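# Swing the pendulum ball to topple only the red pin

## Task

Knock the red pin over or off the raised deck by swinging the hanging ball into it, while every other pin stays upright on the deck. The robot must never touch any pin. Before the red pin is down, a standing pin may be touched only by another pin, the ball or the ball's cord, and the ball or cord may do this only if the robot's last contact with them happened while the ball was pulled well back from its rest point, on the side away from the pins. After the red pin is down, the ball or cord may touch standing pins provided the robot is touching neither. The stand, deck and base board form a single loose assembly: from the moment the ball is released from well back until the red pin is down, neither the robot nor any bench object may touch that assembly. Until the red pin is down, no pin may lean far, tip or fall because the assembly was jolted or tilted or while the robot is touching the ball or cord, and the robot must stay off the ball and cord while a pin is being struck or leaning far and for a short time afterwards. Any violation fails the task, and a result that holds only because the robot is propping it up at the end does not count.

## Robot and tools

Robot: two Kinova Gen3 seven-joint arms, left_arm and right_arm, each ending in a Robotiq 2F-85 parallel gripper. The names are labels, not image sides. Root links in the scene frame: left_arm at (+0.007, +0.354, 0) m with quat_wxyz (+0.997, 0, 0, -0.073); right_arm at (+0.005, -0.308, 0) m with quat_wxyz (+1.000, 0, 0, +0.023).

Scene frame: origin on the table surface midway between the arms, +x out across the table, +z up, left_arm on the +y side. All reported hand poses use this frame; the printed hand position may be somewhat wrong, more so when the arm is stretched far.

execute_actions takes "actions", a list holding zero or one item, plus optional "pictures" (boolean). An empty list commands nothing and returns the state with both camera images. An item with "rows" (1 to 15 rows) and "steps" (4 to 15, default 15) is a motion; each row lasts one control step of 1/30 s and the final row is reused for any remaining steps. An item with only "steps" (up to 300) is a wait, counted from the previous result and including your reply time. Images come back only for an empty list or with "pictures": true. A rejected call moves nothing.

Each row is one flat list of 20 numbers covering both arms, even if one arm stays still: left_arm's seven joint targets, then its gripper position, force_limit, speed; then the same ten for right_arm. Joint numbers are absolute target angles in radians, in the same order and form as the Joint positions line: waist (-6.283 to 6.283), shoulder (-2.250 to 2.250), upper arm roll (-6.283 to 6.283), elbow (-2.580 to 2.580), forearm roll (-6.283 to 6.283), wrist pitch (-2.100 to 2.100), wrist roll (-6.283 to 6.283). True ends can differ by 0.013 rad either way; a target beyond a range end by more than 0.013 and further out than the current angle is refused, and a target past the real end is clipped, reported as "joint sent to its limit" (possibly about an earlier action). Missing that line does not prove more travel exists.

Gripper numbers are absolute settings in [-1, 1]. position: +1 is fully open (85 mm), about -0.8 brings the pads together, -1 closes until blocked. force_limit: roughly 20 N at -1, 128 N at 0, 235 N at +1 per pad on a 40 mm object; thin or tiny items get less. speed: pad gap rate about 20, 85, 150 mm/s at -1, 0, +1; faster closing adds a few newtons. To keep a gripper unchanged, repeat its previous three numbers, since 0 is itself a command. New force or speed only applies after a position change of at least 0.01; to soften a grip, open first. To hold something, send -1 and keep it, then confirm object_status 2.

object_status: 0 moving, 1 blocked while opening, 2 blocked while closing, 3 reached target or fully shut (a small item may still be inside). Any new position resets it to 0 briefly. If a held object slips, the fingers re-close on their own, except after a grip at force_limit -1, where 2 persists even if the object is gone. position_measured is in counts: 3 fully open, ~78 = 60 mm, ~130 = 40 mm, ~180 = 20 mm, ~230 pads touching. The fingers point along the gripper's +z and close along its y; end_effector_position is the midpoint of the closed pads, fingertips extend about 19 mm past it closed and 6 mm open, and closing pushes the tips about 13 mm further out, so keep clearance above surfaces.

Motion: joint speed and acceleration are capped and joints are synchronised to arrive together; reversals stop them together. Each step a joint's target is held within 0.304 rad (first four joints) or 0.266 rad (last three) of its measured angle, and targets that would shift the hand over 70 mm are scaled back. Big moves may still be unfinished when the result arrives. Results are taken 4 steps before an action ends; those steps run during your reply. Arms keep heading to the last row until they settle or a step is HELD. The simulation runs while you think and write.

Result lines: the state line gives each arm's end_effector_position and end_effector_quat_wxyz; Joint positions and Joint velocities list each arm's joints (rad, rad/s). HELD marks steps where part of your row was not applied; "joint command not followed" means the clearance check altered joint targets. MOTOR HOT appears from 60 °C; at 75 °C an OVER-TEMPERATURE FAULT makes that arm sag until it cools. Contact torque reaching a load limit (49.6 N m first four joints, 31.2 N m last three, including held weight) stops that arm for 10 s and drops the rest of the call.

zoom_image: "camera" (cam_head_left or cam_head_right) and "region" [x0, y0, x1, y1] in pixels of that camera's 672x504 image, top-left origin, at most 504 by 504. Calibration: cam_head_left K fx=fy=443.576, cx 335.081, cy 252.378, position [-0.215849, 0.183251, 0.73091]; cam_head_right fx=fy=445.521, cx 336.888, cy 251.092, position [-0.221683, -0.0358711, 0.734086]; both look down at the table, and poses can be off by a couple of degrees and millimetres.

read_manual (section "licences") only returns licence text. finished_scene takes "scene", the current scene's number, ends it irreversibly and reports success.

Avoid: touching pins or the stand/deck assembly, releasing the ball other than from well behind rest, handling the ball or cord while pins are hit or wobbling, knocking anything off the table, arms colliding or pressing each other, hard impacts, drops and jerky, effortful motion. Occasional external pushes may nudge loose objects.

Each tool is called after "Request:" in YAML: its name, and indented under it one key for each argument.

## Session

Request:
execute_actions:
  actions: []

Scene clock: 0.00 s of 3800.00 s.
left_arm: end_effector_position=(+0.1228, -0.0436, +0.1921) position_measured=3 object_status=3 end_effector_quat_wxyz=(+0.034, +0.991, -0.125, -0.033) | right_arm: end_effector_position=(+0.1962, -0.3959, +0.1905) position_measured=3 object_status=3 end_effector_quat_wxyz=(-0.260, +0.740, -0.616, +0.066)
Joint positions: left_arm=[ 0.622  0.385  0.528  1.838 -0.128  0.937 -0.486] | right_arm=[ 0.859 -0.013  0.306  2.494 -0.702  0.9   -1.327]
Joint velocities: left_arm=[ 0.    -0.    -0.    -0.    -0.    -0.001 -0.   ] | right_arm=[-0.001 -0.001  0.001  0.    -0.    -0.     0.   ]
Motor temperatures (°C, as the motors report them): left_arm=[36 32 30 30 36 39 41] | right_arm=[33 30 27 28 33 37 45]

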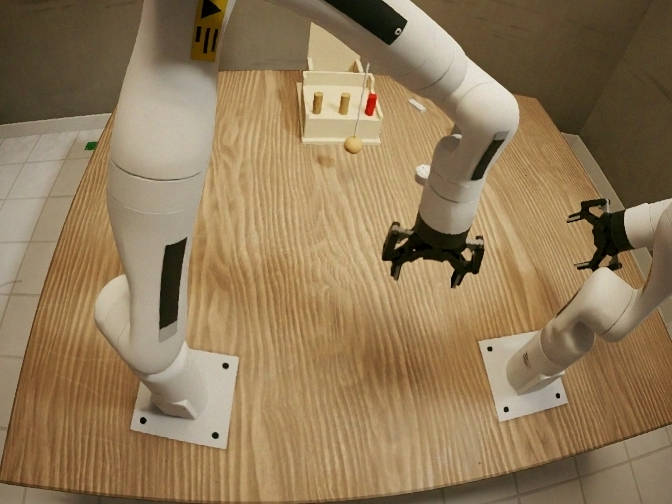

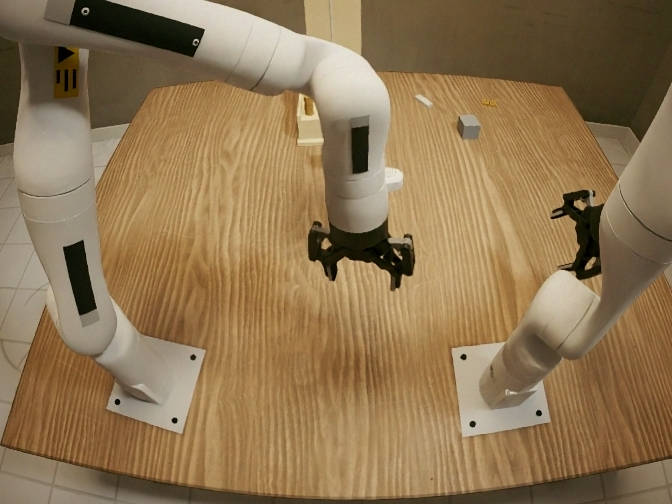

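Request:
execute_actions:
  actions:
    - {"rows":[[-0.4,0.3,0,1.9,0,0.5,0,1,0,0,0.859,-0.013,0.306,2.494,-0.702,0.9,-1.327,1,0,0]]}

Request:
execute_actions:
  actions:
    - {"steps":60}
  pictures: true

Request:
zoom_image:
  camera: "cam_head_left"
  region: [260,0,440,180]

Request:
zoom_image:
  camera: "cam_head_right"
  region: [260,0,440,180]

Scene clock: 0.57 s of 3800.00 s.
left_arm: end_effector_position=(+0.2605, -0.0141, +0.1950) position_measured=3 object_status=3 end_effector_quat_wxyz=(+0.092, +0.985, +0.144, +0.011) | right_arm: end_effector_position=(+0.1963, -0.3960, +0.1906) position_measured=3 object_status=3 end_effector_quat_wxyz=(-0.260, +0.740, -0.616, +0.066)
Joint positions: left_arm=[ 0.438  0.344  0.355  1.867 -0.065  0.781 -0.328] | right_arm=[ 0.859 -0.013  0.306  2.494 -0.702  0.9   -1.327]
Joint velocities: left_arm=[-0.593 -0.089 -0.596  0.068  0.142 -0.523  0.522] | right_arm=[-0.001  0.001 -0.     0.     0.     0.    -0.   ]
Motor temperatures (°C, as the motors report them): left_arm=[36 32 30 30 36 39 41] | right_arm=[33 30 27 28 33 37 45]
Steps of this call (steps 1 to 6: nothing new was sent; steps 7 to 17: the first 11 steps of this action). Readings (joint positions | what the end effector reports):
7: left_arm=[0.620 0.384 0.528 1.838 -0.127 0.936 -0.485] | right_arm=[0.859 -0.013 0.306 2.494 -0.702 0.900 -1.327] | left_arm position_measured=3 object_status=3 | right_arm position_measured=3 object_status=3
8: left_arm=[0.614 0.382 0.525 1.840 -0.123 0.932 -0.480] | right_arm=[0.859 -0.013 0.306 2.494 -0.702 0.900 -1.327] | left_arm position_measured=3 object_status=3 | right_arm position_measured=3 object_status=3
10: left_arm=[0.584 0.373 0.501 1.845 -0.111 0.908 -0.456] | right_arm=[0.859 -0.013 0.306 2.494 -0.702 0.900 -1.327] | left_arm position_measured=3 object_status=3 | right_arm position_measured=3 object_status=3
14: left_arm=[0.499 0.354 0.415 1.860 -0.081 0.834 -0.381] | right_arm=[0.859 -0.013 0.306 2.494 -0.702 0.900 -1.327] | left_arm position_measured=3 object_status=3 | right_arm position_measured=3 object_status=3
17: the state above

Scene clock: 2.57 s of 3800.00 s.
left_arm: end_effector_position=(+0.5080, +0.4578, +0.2203) position_measured=3 object_status=3 end_effector_quat_wxyz=(+0.134, +0.597, +0.772, +0.173) | right_arm: end_effector_position=(+0.1963, -0.3960, +0.1906) position_measured=3 object_status=3 end_effector_quat_wxyz=(-0.260, +0.740, -0.616, +0.066)
Joint positions: left_arm=[-0.4  0.3 -0.   1.9 -0.   0.5 -0. ] | right_arm=[ 0.859 -0.013  0.306  2.494 -0.702  0.9   -1.327]
Joint velocities: left_arm=[-0.001  0.     0.    -0.     0.001  0.001 -0.   ] | right_arm=[-0.    -0.001  0.001  0.     0.     0.     0.   ]
Motor temperatures (°C, as the motors report them): left_arm=[36 32 30 30 36 39 41] | right_arm=[33 30 27 28 33 37 45]
Kept back: nothing.
Steps of this call (steps 1 to 4: the last 4 steps of your previous action; steps 5 to 60: the robot went on to your last target). Readings (joint positions | what the end effector reports):
1: left_arm=[0.419 0.341 0.335 1.870 -0.060 0.763 -0.311] | right_arm=[0.859 -0.013 0.306 2.494 -0.702 0.900 -1.327] | left_arm position_measured=3 object_status=3 | right_arm position_measured=3 object_status=3
2: left_arm=[0.399 0.338 0.315 1.872 -0.056 0.746 -0.294] | right_arm=[0.859 -0.013 0.306 2.494 -0.702 0.900 -1.327] | left_arm position_measured=3 object_status=3 | right_arm position_measured=3 object_status=3
4: left_arm=[0.361 0.333 0.277 1.875 -0.048 0.713 -0.260] | right_arm=[0.859 -0.013 0.306 2.494 -0.702 0.900 -1.327] | left_arm position_measured=3 object_status=3 | right_arm position_measured=3 object_status=3
8: left_arm=[0.281 0.326 0.207 1.881 -0.036 0.659 -0.195] | right_arm=[0.859 -0.013 0.306 2.494 -0.702 0.900 -1.327] | left_arm position_measured=3 object_status=3 | right_arm position_measured=3 object_status=3
60: the state above
All arms were judged still, so your last target was given up. Only a new action makes them travel on or press farther. Fingers that are still opening or closing keep moving.

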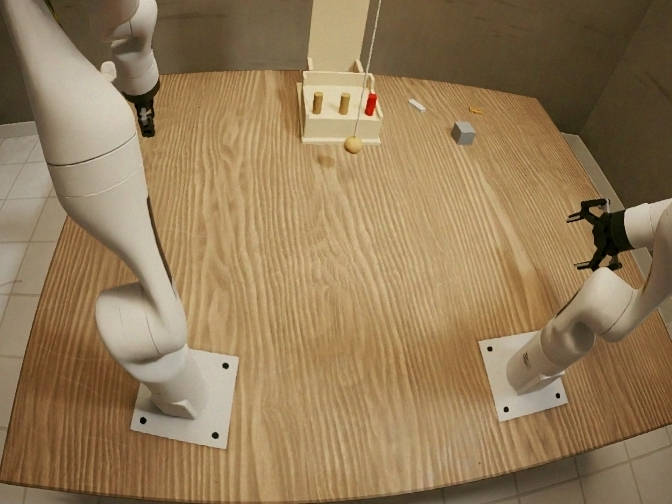

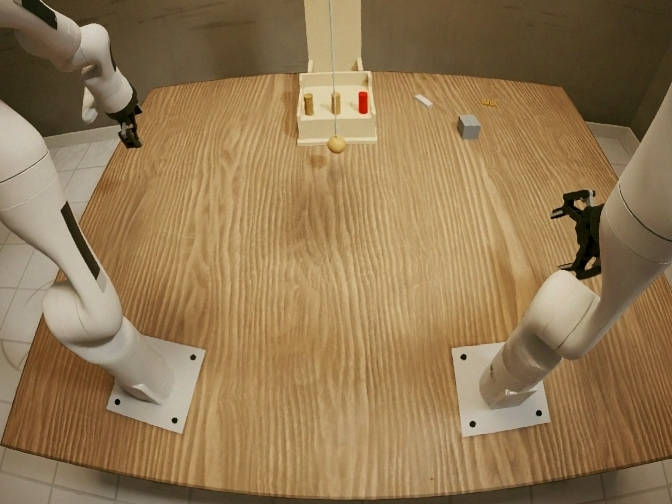

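Region (260, 0, 440, 180) of cam_head_left's 672x504 image, scaled by 2.800, with more detail than that image has.

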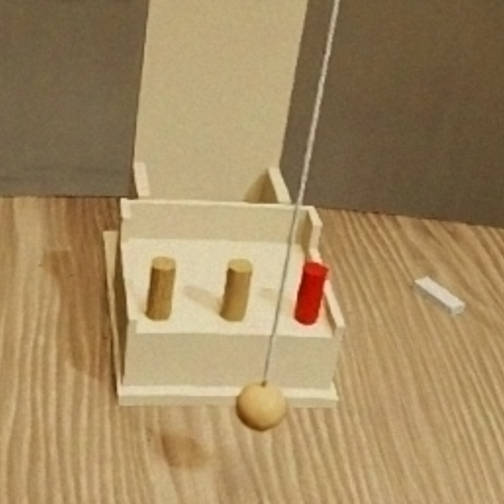

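Region (260, 0, 440, 180) of cam_head_right's 672x504 image, scaled by 2.800, with more detail than that image has.

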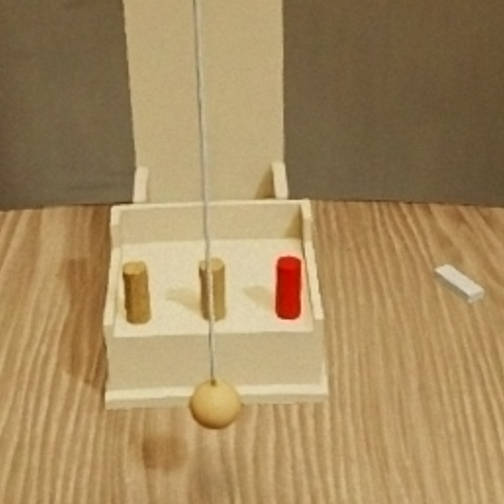

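Request:
execute_actions:
  actions:
    - {"rows":[[0.378,0.76,0,2.36,0,-0.92,0,1,-1,0,0.859,-0.013,0.306,2.494,-0.702,0.9,-1.327,1,0,0]]}

Request:
execute_actions:
  actions:
    - {"steps":70}
  pictures: true

Request:
zoom_image:
  camera: "cam_head_left"
  region: [240,60,420,240]

Request:
zoom_image:
  camera: "cam_head_right"
  region: [240,60,420,240]

Scene clock: 3.70 s of 3800.00 s.
left_arm: end_effector_position=(+0.4565, +0.3662, +0.1015) position_measured=3 object_status=3 end_effector_quat_wxyz=(+0.086, +0.672, +0.730, +0.094) | right_arm: end_effector_position=(+0.1963, -0.3960, +0.1906) position_measured=3 object_status=3 end_effector_quat_wxyz=(-0.260, +0.740, -0.616, +0.066)
Joint positions: left_arm=[-0.229  0.469 -0.001  2.061 -0.     0.355 -0.   ] | right_arm=[ 0.859 -0.013  0.306  2.494 -0.702  0.9   -1.327]
Joint velocities: left_arm=[ 0.571  0.574  0.004  0.566  0.001 -0.501 -0.   ] | right_arm=[ 0.     0.001  0.    -0.    -0.     0.001  0.   ]
Motor temperatures (°C, as the motors report them): left_arm=[36 32 30 30 36 39 41] | right_arm=[33 30 27 28 33 37 45]
Steps of this call (steps 1 to 23: nothing new was sent; steps 24 to 34: the first 11 steps of this action). Readings (joint positions | what the end effector reports):
24: left_arm=[-0.398 0.301 -0.000 1.901 -0.000 0.499 0.000] | right_arm=[0.859 -0.013 0.306 2.494 -0.702 0.900 -1.327] | left_arm position_measured=3 object_status=3 | right_arm position_measured=3 object_status=3
25: left_arm=[-0.391 0.307 -0.002 1.905 -0.001 0.494 -0.000] | right_arm=[0.859 -0.013 0.306 2.494 -0.702 0.900 -1.327] | left_arm position_measured=3 object_status=3 | right_arm position_measured=3 object_status=3
27: left_arm=[-0.361 0.336 -0.003 1.931 -0.001 0.470 -0.000] | right_arm=[0.859 -0.013 0.306 2.494 -0.702 0.900 -1.327] | left_arm position_measured=3 object_status=3 | right_arm position_measured=3 object_status=3
31: left_arm=[-0.286 0.412 -0.001 2.005 -0.000 0.405 -0.000] | right_arm=[0.859 -0.013 0.306 2.494 -0.702 0.900 -1.327] | left_arm position_measured=3 object_status=3 | right_arm position_measured=3 object_status=3
34: the state above

Scene clock: 14.10 s of 3800.00 s.
left_arm: end_effector_position=(+0.3678, +0.2669, +0.0110) position_measured=3 object_status=3 end_effector_quat_wxyz=(+0.048, +0.767, +0.638, +0.045) | right_arm: end_effector_position=(+0.1963, -0.3960, +0.1906) position_measured=3 object_status=3 end_effector_quat_wxyz=(-0.260, +0.740, -0.616, +0.066)
Joint positions: left_arm=[ 0.037  0.635 -0.011  2.248 -0.006  0.127 -0.003] | right_arm=[ 0.859 -0.013  0.306  2.494 -0.702  0.9   -1.327]
Joint velocities: left_arm=[ 0.001 -0.    -0.    -0.    -0.     0.    -0.   ] | right_arm=[-0.    -0.001 -0.     0.    -0.     0.    -0.   ]
Motor temperatures (°C, as the motors report them): left_arm=[36 32 30 30 36 39 41] | right_arm=[33 30 27 28 33 37 45]
TORQUE FAULT: the external load on joint 2 (shoulder) of the left arm reached its load limit, and that arm stopped for 10 seconds. A torque fault stops only its own arm. That arm's remaining commands of this call were not run. That arm holds where it stopped, with its grip as last carried out, and accepts commands again: back off and push less far. That arm stops again, at the same cost, whenever a joint's load reaches its limit.
Kept back: nothing.
The stop of the left arm began at step 12 of this call (marked STOPPED below). From that step on that arm followed nothing that you had sent. Nothing is kept back now, and the robot has no last target.
Steps of this call (steps 1 to 4: the last 4 steps of your previous action; steps 5 to 70: the robot went on to your last target; steps 71 to 312: the stop continued). Readings (joint positions | what the end effector reports):
1: left_arm=[-0.210 0.488 -0.001 2.080 -0.000 0.339 -0.000] | right_arm=[0.859 -0.013 0.306 2.494 -0.702 0.900 -1.327] | left_arm position_measured=3 object_status=3 | right_arm position_measured=3 object_status=3
2: left_arm=[-0.190 0.507 -0.001 2.099 -0.000 0.321 -0.000] | right_arm=[0.859 -0.013 0.306 2.494 -0.702 0.900 -1.327] | left_arm position_measured=3 object_status=3 | right_arm position_measured=3 object_status=3
4: left_arm=[-0.147 0.543 -0.001 2.136 -0.000 0.285 -0.000] | right_arm=[0.859 -0.013 0.306 2.494 -0.702 0.900 -1.327] | left_arm position_measured=3 object_status=3 | right_arm position_measured=3 object_status=3
8: left_arm=[-0.047 0.610 -0.001 2.205 -0.000 0.199 0.000] | right_arm=[0.859 -0.013 0.306 2.494 -0.702 0.900 -1.327] | left_arm position_measured=3 object_status=3 | right_arm position_measured=3 object_status=3
12: left_arm=[0.043 0.634 -0.017 2.250 -0.009 0.124 -0.004] | right_arm=[0.859 -0.013 0.306 2.494 -0.702 0.900 -1.327] | left_arm position_measured=3 object_status=3 | right_arm position_measured=3 object_status=3 STOPPED (the left arm)
312: the state above

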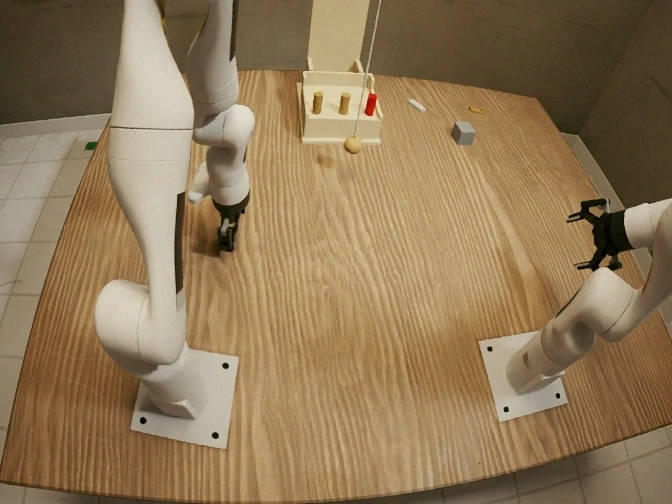

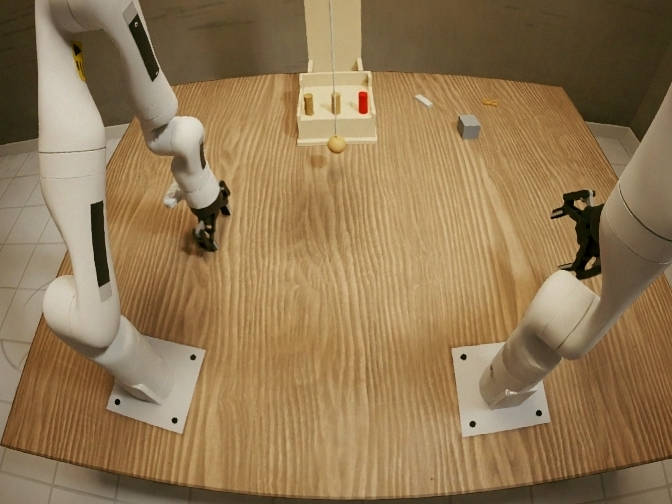

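Region (240, 60, 420, 240) of cam_head_left's 672x504 image, scaled by 2.800, with more detail than that image has.

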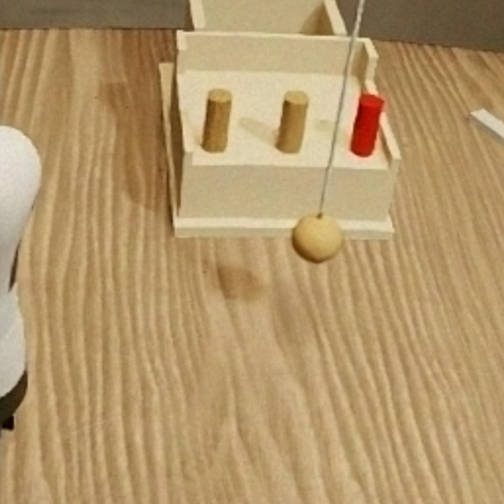

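Region (240, 60, 420, 240) of cam_head_right's 672x504 image, scaled by 2.800, with more detail than that image has.

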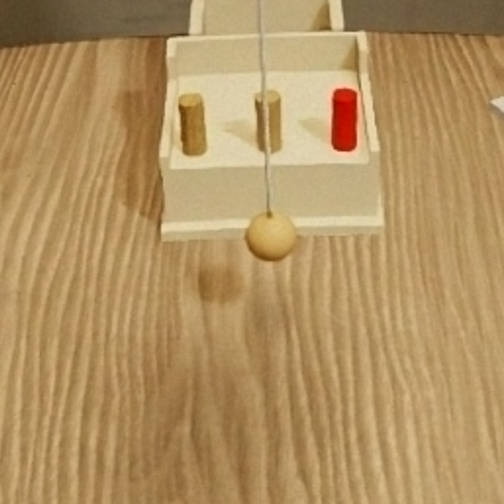

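Request:
execute_actions:
  actions:
    - {"rows":[[0.037,0.6,0,2.248,0,-0.75,1.57,1,-1,0,0.859,-0.013,0.306,2.494,-0.702,0.9,-1.327,1,0,0]]}

Request:
execute_actions:
  actions:
    - {"steps":45}

Request:
execute_actions:
  actions:
    - {"rows":[[0.1,0.76,0,2.36,0,-0.92,1.57,1,-1,0,0.859,-0.013,0.306,2.494,-0.702,0.9,-1.327,1,0,0]]}

Request:
execute_actions:
  actions:
    - {"rows":[[0.378,0.76,0,2.36,0,-0.92,1.57,1,-1,0,0.859,-0.013,0.306,2.494,-0.702,0.9,-1.327,1,0,0]]}

Request:
execute_actions:
  actions:
    - {"steps":25}
  pictures: true

Request:
zoom_image:
  camera: "cam_head_right"
  region: [240,60,420,240]

Scene clock: 14.73 s of 3800.00 s.
left_arm: end_effector_position=(+0.4732, +0.2425, +0.0562) position_measured=3 object_status=3 end_effector_quat_wxyz=(+0.215, +0.629, +0.736, +0.125) | right_arm: end_effector_position=(+0.1963, -0.3960, +0.1906) position_measured=3 object_status=3 end_effector_quat_wxyz=(-0.260, +0.740, -0.616, +0.066)
Joint positions: left_arm=[ 0.037  0.607 -0.002  2.248 -0.001 -0.217  0.34 ] | right_arm=[ 0.859 -0.013  0.306  2.494 -0.702  0.9   -1.327]
Joint velocities: left_arm=[ 0.001 -0.041  0.011 -0.     0.007 -1.215  1.215] | right_arm=[-0.    -0.     0.001  0.     0.    -0.    -0.   ]
Motor temperatures (°C, as the motors report them): left_arm=[36 32 30 30 36 39 41] | right_arm=[33 30 27 28 33 37 45]
Steps of this call (steps 1 to 8: nothing new was sent; steps 9 to 19: the first 11 steps of this action). Readings (joint positions | what the end effector reports):
9: left_arm=[0.037 0.635 -0.011 2.248 -0.006 0.126 -0.002] | right_arm=[0.859 -0.013 0.306 2.494 -0.702 0.900 -1.327] | left_arm position_measured=3 object_status=3 | right_arm position_measured=3 object_status=3
10: left_arm=[0.037 0.634 -0.011 2.249 -0.006 0.116 0.008] | right_arm=[0.859 -0.013 0.306 2.494 -0.702 0.900 -1.327] | left_arm position_measured=3 object_status=3 | right_arm position_measured=3 object_status=3
12: left_arm=[0.037 0.627 -0.008 2.250 -0.005 0.065 0.059] | right_arm=[0.859 -0.013 0.306 2.494 -0.702 0.900 -1.327] | left_arm position_measured=3 object_status=3 | right_arm position_measured=3 object_status=3
16: left_arm=[0.037 0.613 -0.003 2.248 -0.002 -0.095 0.219] | right_arm=[0.859 -0.013 0.306 2.494 -0.702 0.900 -1.327] | left_arm position_measured=3 object_status=3 | right_arm position_measured=3 object_status=3
19: the state above

Scene clock: 16.23 s of 3800.00 s.
left_arm: end_effector_position=(+0.5896, +0.2201, +0.1746) position_measured=3 object_status=3 end_effector_quat_wxyz=(+0.496, +0.080, +0.863, -0.046) | right_arm: end_effector_position=(+0.1963, -0.3960, +0.1906) position_measured=3 object_status=3 end_effector_quat_wxyz=(-0.260, +0.740, -0.616, +0.066)
Joint positions: left_arm=[ 0.037  0.6    0.     2.248 -0.    -0.75   1.57 ] | right_arm=[ 0.859 -0.013  0.306  2.494 -0.702  0.9   -1.327]
Joint velocities: left_arm=[-0.001  0.    -0.     0.     0.    -0.001  0.001] | right_arm=[ 0.    -0.    -0.001 -0.    -0.    -0.    -0.   ]
Motor temperatures (°C, as the motors report them): left_arm=[36 32 30 30 36 39 41] | right_arm=[33 30 27 28 33 37 45]
Kept back: nothing.
Steps of this call (steps 1 to 4: the last 4 steps of your previous action; steps 5 to 45: the robot went on to your last target). Readings (joint positions | what the end effector reports):
1: left_arm=[0.037 0.606 -0.001 2.248 -0.001 -0.257 0.381] | right_arm=[0.859 -0.013 0.306 2.494 -0.702 0.900 -1.327] | left_arm position_measured=3 object_status=3 | right_arm position_measured=3 object_status=3
2: left_arm=[0.037 0.605 -0.001 2.248 -0.001 -0.298 0.422] | right_arm=[0.859 -0.013 0.306 2.494 -0.702 0.900 -1.327] | left_arm position_measured=3 object_status=3 | right_arm position_measured=3 object_status=3
4: left_arm=[0.037 0.603 -0.001 2.248 -0.000 -0.379 0.503] | right_arm=[0.859 -0.013 0.306 2.494 -0.702 0.900 -1.327] | left_arm position_measured=3 object_status=3 | right_arm position_measured=3 object_status=3
8: left_arm=[0.037 0.601 -0.000 2.248 -0.000 -0.542 0.665] | right_arm=[0.859 -0.013 0.306 2.494 -0.702 0.900 -1.327] | left_arm position_measured=3 object_status=3 | right_arm position_measured=3 object_status=3
45: the state above

Scene clock: 16.60 s of 3800.00 s.
left_arm: end_effector_position=(+0.5337, +0.1963, +0.0952) position_measured=3 object_status=3 end_effector_quat_wxyz=(+0.452, +0.109, +0.884, -0.056) | right_arm: end_effector_position=(+0.1963, -0.3960, +0.1906) position_measured=3 object_status=3 end_effector_quat_wxyz=(-0.260, +0.740, -0.616, +0.066)
Joint positions: left_arm=[ 0.097  0.753  0.001  2.359 -0.    -0.916  1.57 ] | right_arm=[ 0.859 -0.013  0.306  2.494 -0.702  0.9   -1.327]
Joint velocities: left_arm=[ 0.016  0.043 -0.     0.059  0.001 -0.091  0.   ] | right_arm=[ 0.    -0.001 -0.    -0.    -0.     0.001 -0.   ]
Motor temperatures (°C, as the motors report them): left_arm=[36 32 30 30 36 39 41] | right_arm=[33 30 27 28 33 37 45]
Steps of this call (steps 1 to 11: the first 11 steps of this action). Readings (joint positions | what the end effector reports):
1: left_arm=[0.038 0.601 -0.000 2.249 0.000 -0.751 1.570] | right_arm=[0.859 -0.013 0.306 2.494 -0.702 0.900 -1.327] | left_arm position_measured=3 object_status=3 | right_arm position_measured=3 object_status=3
2: left_arm=[0.040 0.608 -0.001 2.252 0.000 -0.758 1.570] | right_arm=[0.859 -0.013 0.306 2.494 -0.702 0.900 -1.327] | left_arm position_measured=3 object_status=3 | right_arm position_measured=3 object_status=3
4: left_arm=[0.052 0.638 -0.001 2.270 0.000 -0.786 1.570] | right_arm=[0.859 -0.013 0.306 2.494 -0.702 0.900 -1.327] | left_arm position_measured=3 object_status=3 | right_arm position_measured=3 object_status=3
8: left_arm=[0.087 0.727 0.000 2.336 -0.000 -0.882 1.570] | right_arm=[0.859 -0.013 0.306 2.494 -0.702 0.900 -1.327] | left_arm position_measured=3 object_status=3 | right_arm position_measured=3 object_status=3
11: the state above

Scene clock: 17.10 s of 3800.00 s.
left_arm: end_effector_position=(+0.4848, +0.0836, +0.0926) position_measured=3 object_status=3 end_effector_quat_wxyz=(+0.442, +0.207, +0.867, -0.105) | right_arm: end_effector_position=(+0.1963, -0.3960, +0.1906) position_measured=3 object_status=3 end_effector_quat_wxyz=(-0.260, +0.740, -0.616, +0.066)
Joint positions: left_arm=[ 0.322  0.76   0.     2.36  -0.    -0.92   1.57 ] | right_arm=[ 0.859 -0.013  0.306  2.494 -0.702  0.9   -1.327]
Joint velocities: left_arm=[ 0.646  0.004  0.024  0.002 -0.013 -0.     0.001] | right_arm=[-0.    -0.    -0.002 -0.    -0.    -0.    -0.   ]
Motor temperatures (°C, as the motors report them): left_arm=[36 32 30 30 36 39 41] | right_arm=[33 30 27 28 33 37 45]
Steps of this call (steps 1 to 4: the last 4 steps of your previous action; steps 5 to 15: the first 11 steps of this action). Readings (joint positions | what the end effector reports):
5: left_arm=[0.101 0.758 -0.000 2.360 0.000 -0.920 1.570] | right_arm=[0.859 -0.013 0.306 2.494 -0.702 0.900 -1.327] | left_arm position_measured=3 object_status=3 | right_arm position_measured=3 object_status=3
6: left_arm=[0.108 0.758 -0.001 2.360 0.001 -0.920 1.570] | right_arm=[0.859 -0.013 0.306 2.494 -0.702 0.900 -1.327] | left_arm position_measured=3 object_status=3 | right_arm position_measured=3 object_status=3
8: left_arm=[0.138 0.759 -0.003 2.360 0.001 -0.920 1.570] | right_arm=[0.859 -0.013 0.306 2.494 -0.702 0.900 -1.327] | left_arm position_measured=3 object_status=3 | right_arm position_measured=3 object_status=3
12: left_arm=[0.244 0.759 -0.001 2.360 0.000 -0.920 1.570] | right_arm=[0.859 -0.013 0.306 2.494 -0.702 0.900 -1.327] | left_arm position_measured=3 object_status=3 | right_arm position_measured=3 object_status=3
15: the state above

Scene clock: 17.93 s of 3800.00 s.
left_arm: end_effector_position=(+0.4687, +0.0575, +0.0923) position_measured=3 object_status=3 end_effector_quat_wxyz=(+0.438, +0.231, +0.861, -0.117) | right_arm: end_effector_position=(+0.1963, -0.3960, +0.1906) position_measured=3 object_status=3 end_effector_quat_wxyz=(-0.260, +0.740, -0.616, +0.066)
Joint positions: left_arm=[ 0.378  0.76   0.     2.36  -0.    -0.92   1.57 ] | right_arm=[ 0.859 -0.013  0.306  2.494 -0.702  0.9   -1.327]
Joint velocities: left_arm=[-0.001 -0.     0.     0.001 -0.001  0.001  0.   ] | right_arm=[ 0.     0.     0.001 -0.001 -0.    -0.     0.   ]
Motor temperatures (°C, as the motors report them): left_arm=[36 32 30 30 36 39 41] | right_arm=[33 30 27 28 33 37 45]
Kept back: nothing.
Steps of this call (steps 1 to 4: the last 4 steps of your previous action; steps 5 to 25: the robot went on to your last target). Readings (joint positions | what the end effector reports):
1: left_arm=[0.341 0.760 0.001 2.360 -0.001 -0.920 1.570] | right_arm=[0.859 -0.013 0.306 2.494 -0.702 0.900 -1.327] | left_arm position_measured=3 object_status=3 | right_arm position_measured=3 object_status=3
2: left_arm=[0.355 0.760 0.002 2.360 -0.001 -0.920 1.570] | right_arm=[0.859 -0.013 0.306 2.494 -0.702 0.900 -1.327] | left_arm position_measured=3 object_status=3 | right_arm position_measured=3 object_status=3
4: left_arm=[0.369 0.760 0.002 2.360 -0.001 -0.920 1.570] | right_arm=[0.859 -0.013 0.306 2.494 -0.702 0.900 -1.327] | left_arm position_measured=3 object_status=3 | right_arm position_measured=3 object_status=3
8: left_arm=[0.375 0.760 0.000 2.360 0.000 -0.920 1.570] | right_arm=[0.859 -0.013 0.306 2.494 -0.702 0.900 -1.327] | left_arm position_measured=3 object_status=3 | right_arm position_measured=3 object_status=3
25: the state above

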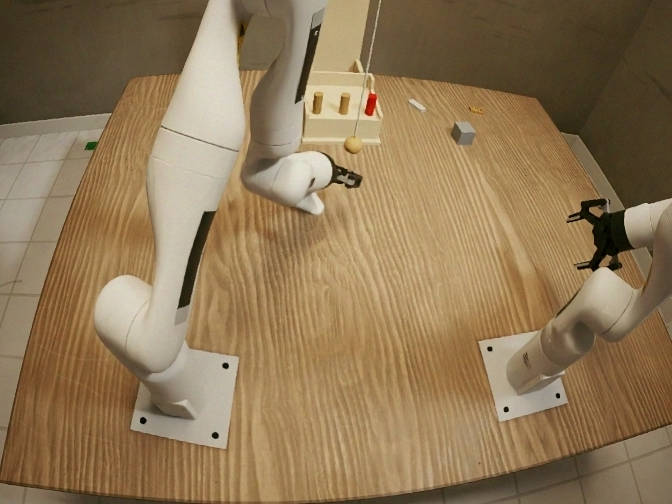

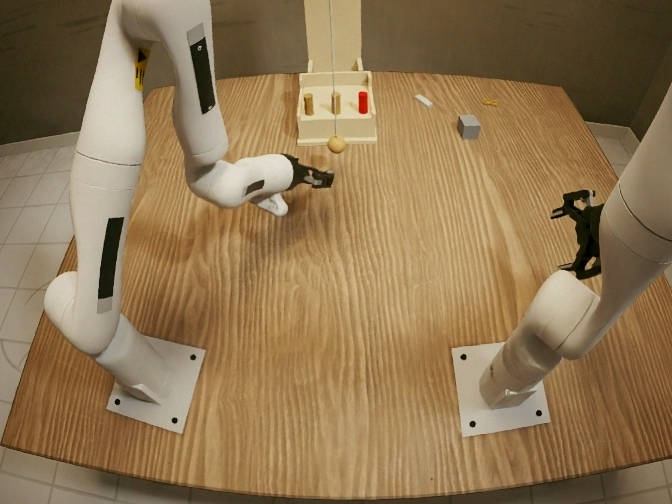

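Region (240, 60, 420, 240) of cam_head_right's 672x504 image, scaled by 2.800, with more detail than that image has.

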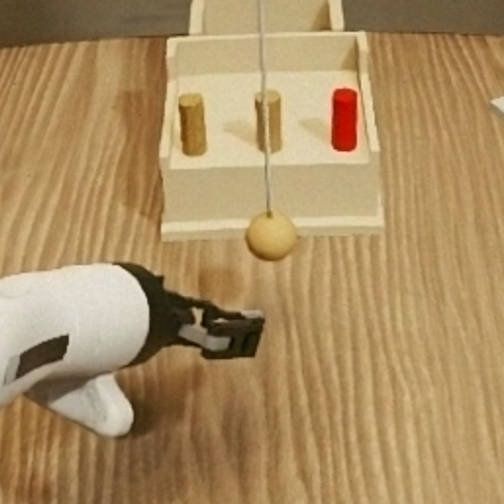

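Request:
execute_actions:
  actions:
    - {"rows":[[0.378,0.81,0,2.10,0,-0.71,1.57,1,-1,0,0.859,-0.013,0.306,2.494,-0.702,0.9,-1.327,1,0,0]]}

Request:
execute_actions:
  actions:
    - {"steps":20}
  pictures: true

Request:
zoom_image:
  camera: "cam_head_right"
  region: [280,90,400,210]

Request:
zoom_image:
  camera: "cam_head_left"
  region: [280,90,400,210]

Scene clock: 18.50 s of 3800.00 s.
left_arm: end_effector_position=(+0.5302, +0.0220, +0.0861) position_measured=3 object_status=3 end_effector_quat_wxyz=(+0.438, +0.231, +0.861, -0.117) | right_arm: end_effector_position=(+0.1963, -0.3960, +0.1906) position_measured=3 object_status=3 end_effector_quat_wxyz=(-0.260, +0.740, -0.616, +0.066)
Joint positions: left_arm=[ 0.378  0.804 -0.     2.131  0.    -0.735  1.57 ] | right_arm=[ 0.859 -0.013  0.306  2.494 -0.702  0.9   -1.327]
Joint velocities: left_arm=[-0.001  0.085 -0.001 -0.536  0.     0.434 -0.   ] | right_arm=[0.    0.    0.    0.001 0.    0.001 0.   ]
Motor temperatures (°C, as the motors report them): left_arm=[36 32 30 30 36 39 41] | right_arm=[33 30 27 28 33 37 45]
Steps of this call (steps 1 to 6: the robot went on to your last target; steps 7 to 17: the first 11 steps of this action). Readings (joint positions | what the end effector reports):
7: left_arm=[0.378 0.760 0.000 2.359 0.000 -0.919 1.570] | right_arm=[0.859 -0.013 0.306 2.494 -0.702 0.900 -1.327] | left_arm position_measured=3 object_status=3 | right_arm position_measured=3 object_status=3
8: left_arm=[0.378 0.762 0.000 2.354 0.000 -0.915 1.570] | right_arm=[0.859 -0.013 0.306 2.494 -0.702 0.900 -1.327] | left_arm position_measured=3 object_status=3 | right_arm position_measured=3 object_status=3
10: left_arm=[0.378 0.768 0.000 2.327 -0.000 -0.893 1.570] | right_arm=[0.859 -0.013 0.306 2.494 -0.702 0.900 -1.327] | left_arm position_measured=3 object_status=3 | right_arm position_measured=3 object_status=3
14: left_arm=[0.378 0.791 0.000 2.209 -0.000 -0.798 1.570] | right_arm=[0.859 -0.013 0.306 2.494 -0.702 0.900 -1.327] | left_arm position_measured=3 object_status=3 | right_arm position_measured=3 object_status=3
17: the state above

Scene clock: 19.17 s of 3800.00 s.
left_arm: end_effector_position=(+0.5382, +0.0173, +0.0858) position_measured=3 object_status=3 end_effector_quat_wxyz=(+0.438, +0.231, +0.861, -0.117) | right_arm: end_effector_position=(+0.1963, -0.3960, +0.1906) position_measured=3 object_status=3 end_effector_quat_wxyz=(-0.260, +0.740, -0.616, +0.066)
Joint positions: left_arm=[ 0.378  0.81   0.     2.1   -0.    -0.71   1.57 ] | right_arm=[ 0.859 -0.013  0.306  2.494 -0.702  0.9   -1.327]
Joint velocities: left_arm=[-0.001  0.     0.    -0.001  0.001  0.    -0.   ] | right_arm=[-0.     0.001  0.    -0.    -0.    -0.     0.   ]
Motor temperatures (°C, as the motors report them): left_arm=[36 32 30 30 36 39 41] | right_arm=[33 30 27 28 33 37 45]
Kept back: nothing.
Steps of this call (steps 1 to 4: the last 4 steps of your previous action; steps 5 to 20: the robot went on to your last target). Readings (joint positions | what the end effector reports):
1: left_arm=[0.378 0.806 -0.000 2.116 0.000 -0.723 1.570] | right_arm=[0.859 -0.013 0.306 2.494 -0.702 0.900 -1.327] | left_arm position_measured=3 object_status=3 | right_arm position_measured=3 object_status=3
2: left_arm=[0.378 0.807 -0.000 2.106 0.000 -0.715 1.570] | right_arm=[0.859 -0.013 0.306 2.494 -0.702 0.900 -1.327] | left_arm position_measured=3 object_status=3 | right_arm position_measured=3 object_status=3
4: left_arm=[0.378 0.808 -0.000 2.101 0.000 -0.711 1.570] | right_arm=[0.859 -0.013 0.306 2.494 -0.702 0.900 -1.327] | left_arm position_measured=3 object_status=3 | right_arm position_measured=3 object_status=3
8: left_arm=[0.378 0.809 0.000 2.100 -0.000 -0.710 1.570] | right_arm=[0.859 -0.013 0.306 2.494 -0.702 0.900 -1.327] | left_arm position_measured=3 object_status=3 | right_arm position_measured=3 object_status=3
20: the state above

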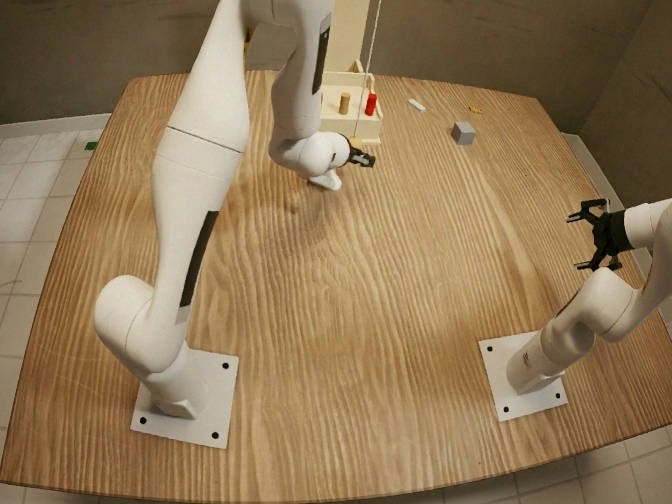

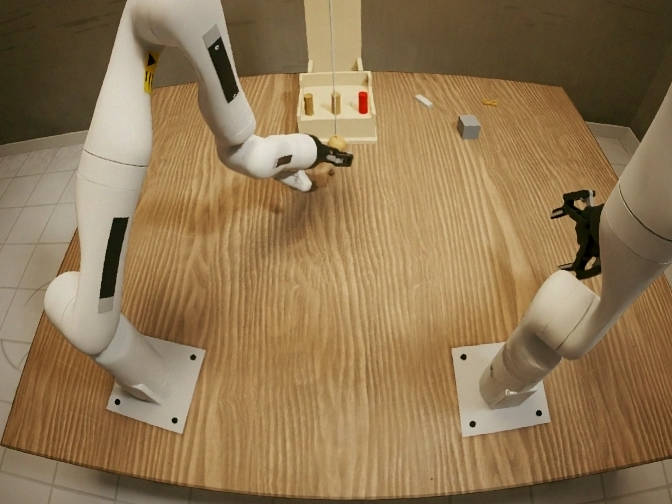

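Region (280, 90, 400, 210) of cam_head_right's 672x504 image, scaled by 4.200, with more detail than that image has.

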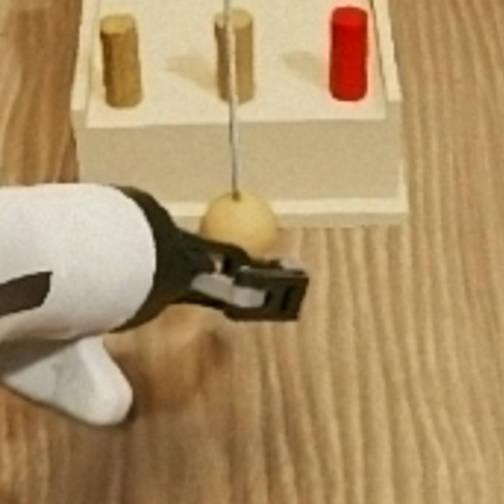

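Region (280, 90, 400, 210) of cam_head_left's 672x504 image, scaled by 4.200, with more detail than that image has.

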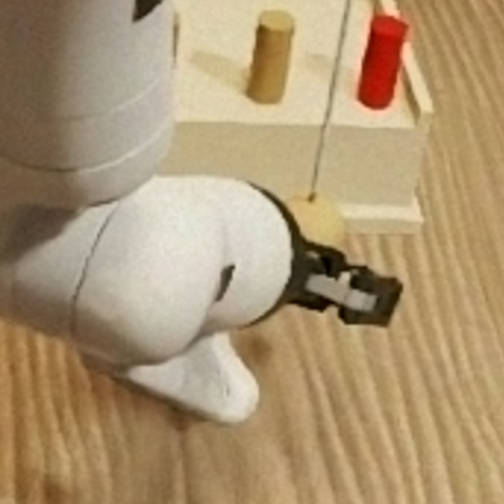

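Request:
execute_actions:
  actions:
    - {"rows":[[0.362,0.82,0,2.04,0,-0.67,1.57,1,-1,0,0.859,-0.013,0.306,2.494,-0.702,0.9,-1.327,1,0,0]]}

Request:
execute_actions:
  actions:
    - {"rows":[[0.362,0.82,0,2.04,0,-0.67,1.57,-1,-1,-0.5,0.859,-0.013,0.306,2.494,-0.702,0.9,-1.327,1,0,0]]}

Request:
execute_actions:
  actions:
    - {"steps":35}
  pictures: true

Request:
zoom_image:
  camera: "cam_head_right"
  region: [280,90,400,210]

Request:
zoom_image:
  camera: "cam_head_left"
  region: [280,90,400,210]

Scene clock: 19.93 s of 3800.00 s.
left_arm: end_effector_position=(+0.5608, +0.0160, +0.0895) position_measured=3 object_status=3 end_effector_quat_wxyz=(+0.443, +0.224, +0.860, -0.115) | right_arm: end_effector_position=(+0.1963, -0.3960, +0.1906) position_measured=3 object_status=3 end_effector_quat_wxyz=(-0.260, +0.740, -0.616, +0.066)
Joint positions: left_arm=[ 0.362  0.82  -0.     2.04  -0.    -0.67   1.57 ] | right_arm=[ 0.859 -0.013  0.306  2.494 -0.702  0.9   -1.327]
Joint velocities: left_arm=[-0.003  0.004  0.002 -0.003 -0.001  0.002 -0.   ] | right_arm=[-0.     0.001 -0.001  0.     0.    -0.     0.   ]
Motor temperatures (°C, as the motors report them): left_arm=[36 32 30 30 36 39 41] | right_arm=[33 30 27 28 33 37 45]
Steps of this call (steps 1 to 12: the robot went on to your last target; steps 13 to 23: the first 11 steps of this action). Readings (joint positions | what the end effector reports):
13: left_arm=[0.378 0.810 0.000 2.099 -0.000 -0.709 1.570] | right_arm=[0.859 -0.013 0.306 2.494 -0.702 0.900 -1.327] | left_arm position_measured=3 object_status=3 | right_arm position_measured=3 object_status=3
14: left_arm=[0.376 0.812 0.000 2.094 -0.000 -0.706 1.570] | right_arm=[0.859 -0.013 0.306 2.494 -0.702 0.900 -1.327] | left_arm position_measured=3 object_status=3 | right_arm position_measured=3 object_status=3
16: left_arm=[0.369 0.817 0.001 2.068 -0.000 -0.688 1.570] | right_arm=[0.859 -0.013 0.306 2.494 -0.702 0.900 -1.327] | left_arm position_measured=3 object_status=3 | right_arm position_measured=3 object_status=3
20: left_arm=[0.363 0.819 -0.001 2.041 0.000 -0.671 1.570] | right_arm=[0.859 -0.013 0.306 2.494 -0.702 0.900 -1.327] | left_arm position_measured=3 object_status=3 | right_arm position_measured=3 object_status=3
23: the state above

Scene clock: 20.43 s of 3800.00 s.
left_arm: end_effector_position=(+0.5609, +0.0162, +0.0892) position_measured=42 object_status=0 end_effector_quat_wxyz=(+0.443, +0.224, +0.860, -0.115) | right_arm: end_effector_position=(+0.1963, -0.3960, +0.1906) position_measured=3 object_status=3 end_effector_quat_wxyz=(-0.260, +0.740, -0.616, +0.066)
Joint positions: left_arm=[ 0.362  0.82  -0.     2.04  -0.    -0.67   1.57 ] | right_arm=[ 0.859 -0.013  0.306  2.494 -0.702  0.9   -1.327]
Joint velocities: left_arm=[-0.    -0.001 -0.     0.    -0.001 -0.001 -0.   ] | right_arm=[-0.    -0.    -0.    -0.001  0.    -0.     0.   ]
Motor temperatures (°C, as the motors report them): left_arm=[36 32 30 30 36 39 41] | right_arm=[33 30 27 28 33 37 45]
Steps of this call (steps 1 to 4: the last 4 steps of your previous action; steps 5 to 15: the first 11 steps of this action). Readings (joint positions | what the end effector reports):
5: left_arm=[0.362 0.820 -0.000 2.040 0.000 -0.670 1.570] | right_arm=[0.859 -0.013 0.306 2.494 -0.702 0.900 -1.327] | left_arm position_measured=3 object_status=0 | right_arm position_measured=3 object_status=3
6: left_arm=[0.362 0.820 -0.000 2.040 0.000 -0.670 1.570] | right_arm=[0.859 -0.013 0.306 2.494 -0.702 0.900 -1.327] | left_arm position_measured=4 object_status=0 | right_arm position_measured=3 object_status=3
8: left_arm=[0.362 0.820 -0.000 2.040 0.000 -0.670 1.570] | right_arm=[0.859 -0.013 0.306 2.494 -0.702 0.900 -1.327] | left_arm position_measured=10 object_status=0 | right_arm position_measured=3 object_status=3
12: left_arm=[0.362 0.820 -0.000 2.040 0.000 -0.670 1.570] | right_arm=[0.859 -0.013 0.306 2.494 -0.702 0.900 -1.327] | left_arm position_measured=28 object_status=0 | right_arm position_measured=3 object_status=3
15: the state above

Scene clock: 21.60 s of 3800.00 s.
left_arm: end_effector_position=(+0.5609, +0.0161, +0.0893) position_measured=125 object_status=2 end_effector_quat_wxyz=(+0.443, +0.224, +0.860, -0.115) | right_arm: end_effector_position=(+0.1963, -0.3960, +0.1906) position_measured=3 object_status=3 end_effector_quat_wxyz=(-0.260, +0.740, -0.616, +0.066)
Joint positions: left_arm=[ 0.362  0.82   0.     2.04  -0.    -0.67   1.57 ] | right_arm=[ 0.859 -0.013  0.306  2.494 -0.702  0.9   -1.327]
Joint velocities: left_arm=[ 0.     0.    -0.    -0.001  0.    -0.    -0.   ] | right_arm=[-0.    -0.     0.001 -0.     0.     0.    -0.   ]
Motor temperatures (°C, as the motors report them): left_arm=[36 32 30 30 36 39 41] | right_arm=[33 30 27 28 33 37 45]
Kept back: nothing.
Steps of this call (steps 1 to 4: the last 4 steps of your previous action; steps 5 to 15: the robot went on to your last target; steps 16 to 35: nothing new was sent). Readings (joint positions | what the end effector reports):
1: left_arm=[0.362 0.820 0.000 2.040 -0.000 -0.670 1.570] | right_arm=[0.859 -0.013 0.306 2.494 -0.702 0.900 -1.327] | left_arm position_measured=46 object_status=0 | right_arm position_measured=3 object_status=3
2: left_arm=[0.362 0.820 0.000 2.040 -0.000 -0.670 1.570] | right_arm=[0.859 -0.013 0.306 2.494 -0.702 0.900 -1.327] | left_arm position_measured=51 object_status=0 | right_arm position_measured=3 object_status=3
4: left_arm=[0.362 0.820 0.000 2.040 -0.000 -0.670 1.570] | right_arm=[0.859 -0.013 0.306 2.494 -0.702 0.900 -1.327] | left_arm position_measured=60 object_status=0 | right_arm position_measured=3 object_status=3
8: left_arm=[0.362 0.820 -0.000 2.040 0.000 -0.670 1.570] | right_arm=[0.859 -0.013 0.306 2.494 -0.702 0.900 -1.327] | left_arm position_measured=79 object_status=0 | right_arm position_measured=3 object_status=3
35: the state above
All arms were judged still, so your last target was given up. Only a new action makes them travel on or press farther. Fingers that are still opening or closing keep moving.

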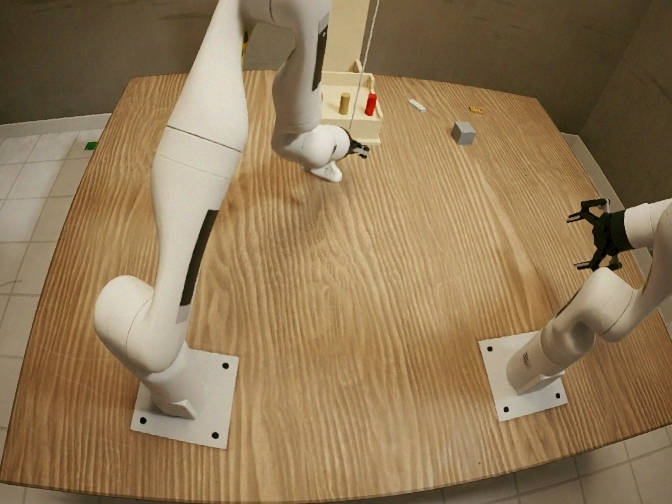

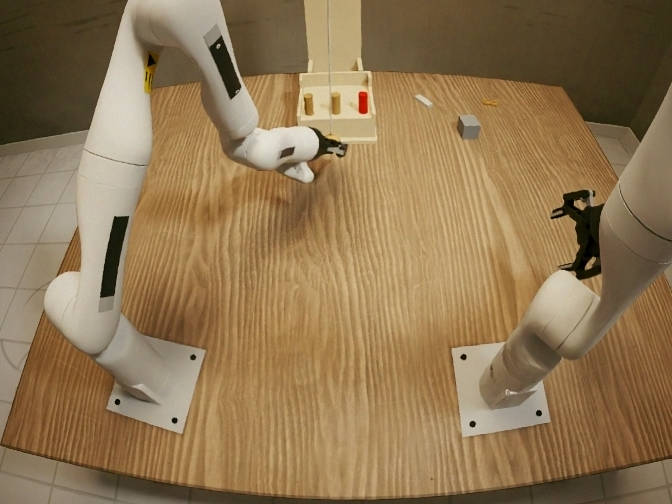

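Region (280, 90, 400, 210) of cam_head_right's 672x504 image, scaled by 4.200, with more detail than that image has.

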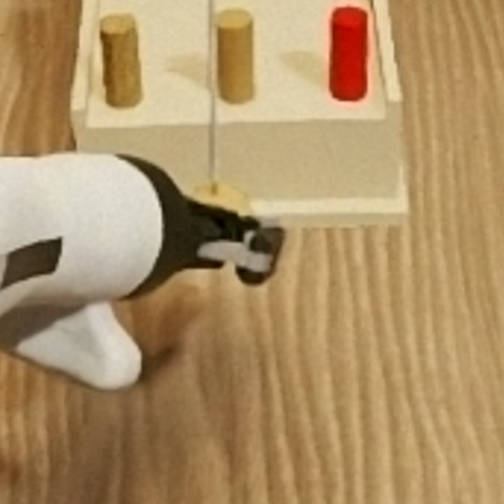

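Region (280, 90, 400, 210) of cam_head_left's 672x504 image, scaled by 4.200, with more detail than that image has.

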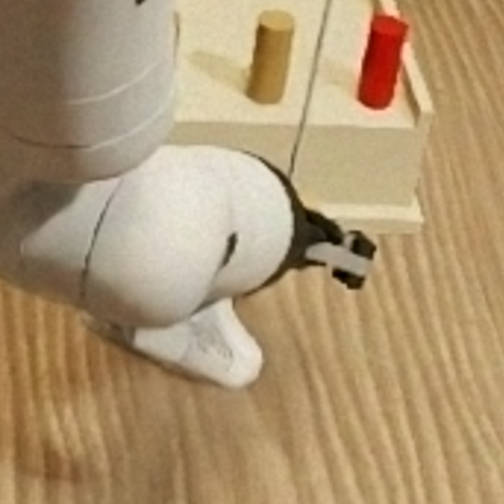

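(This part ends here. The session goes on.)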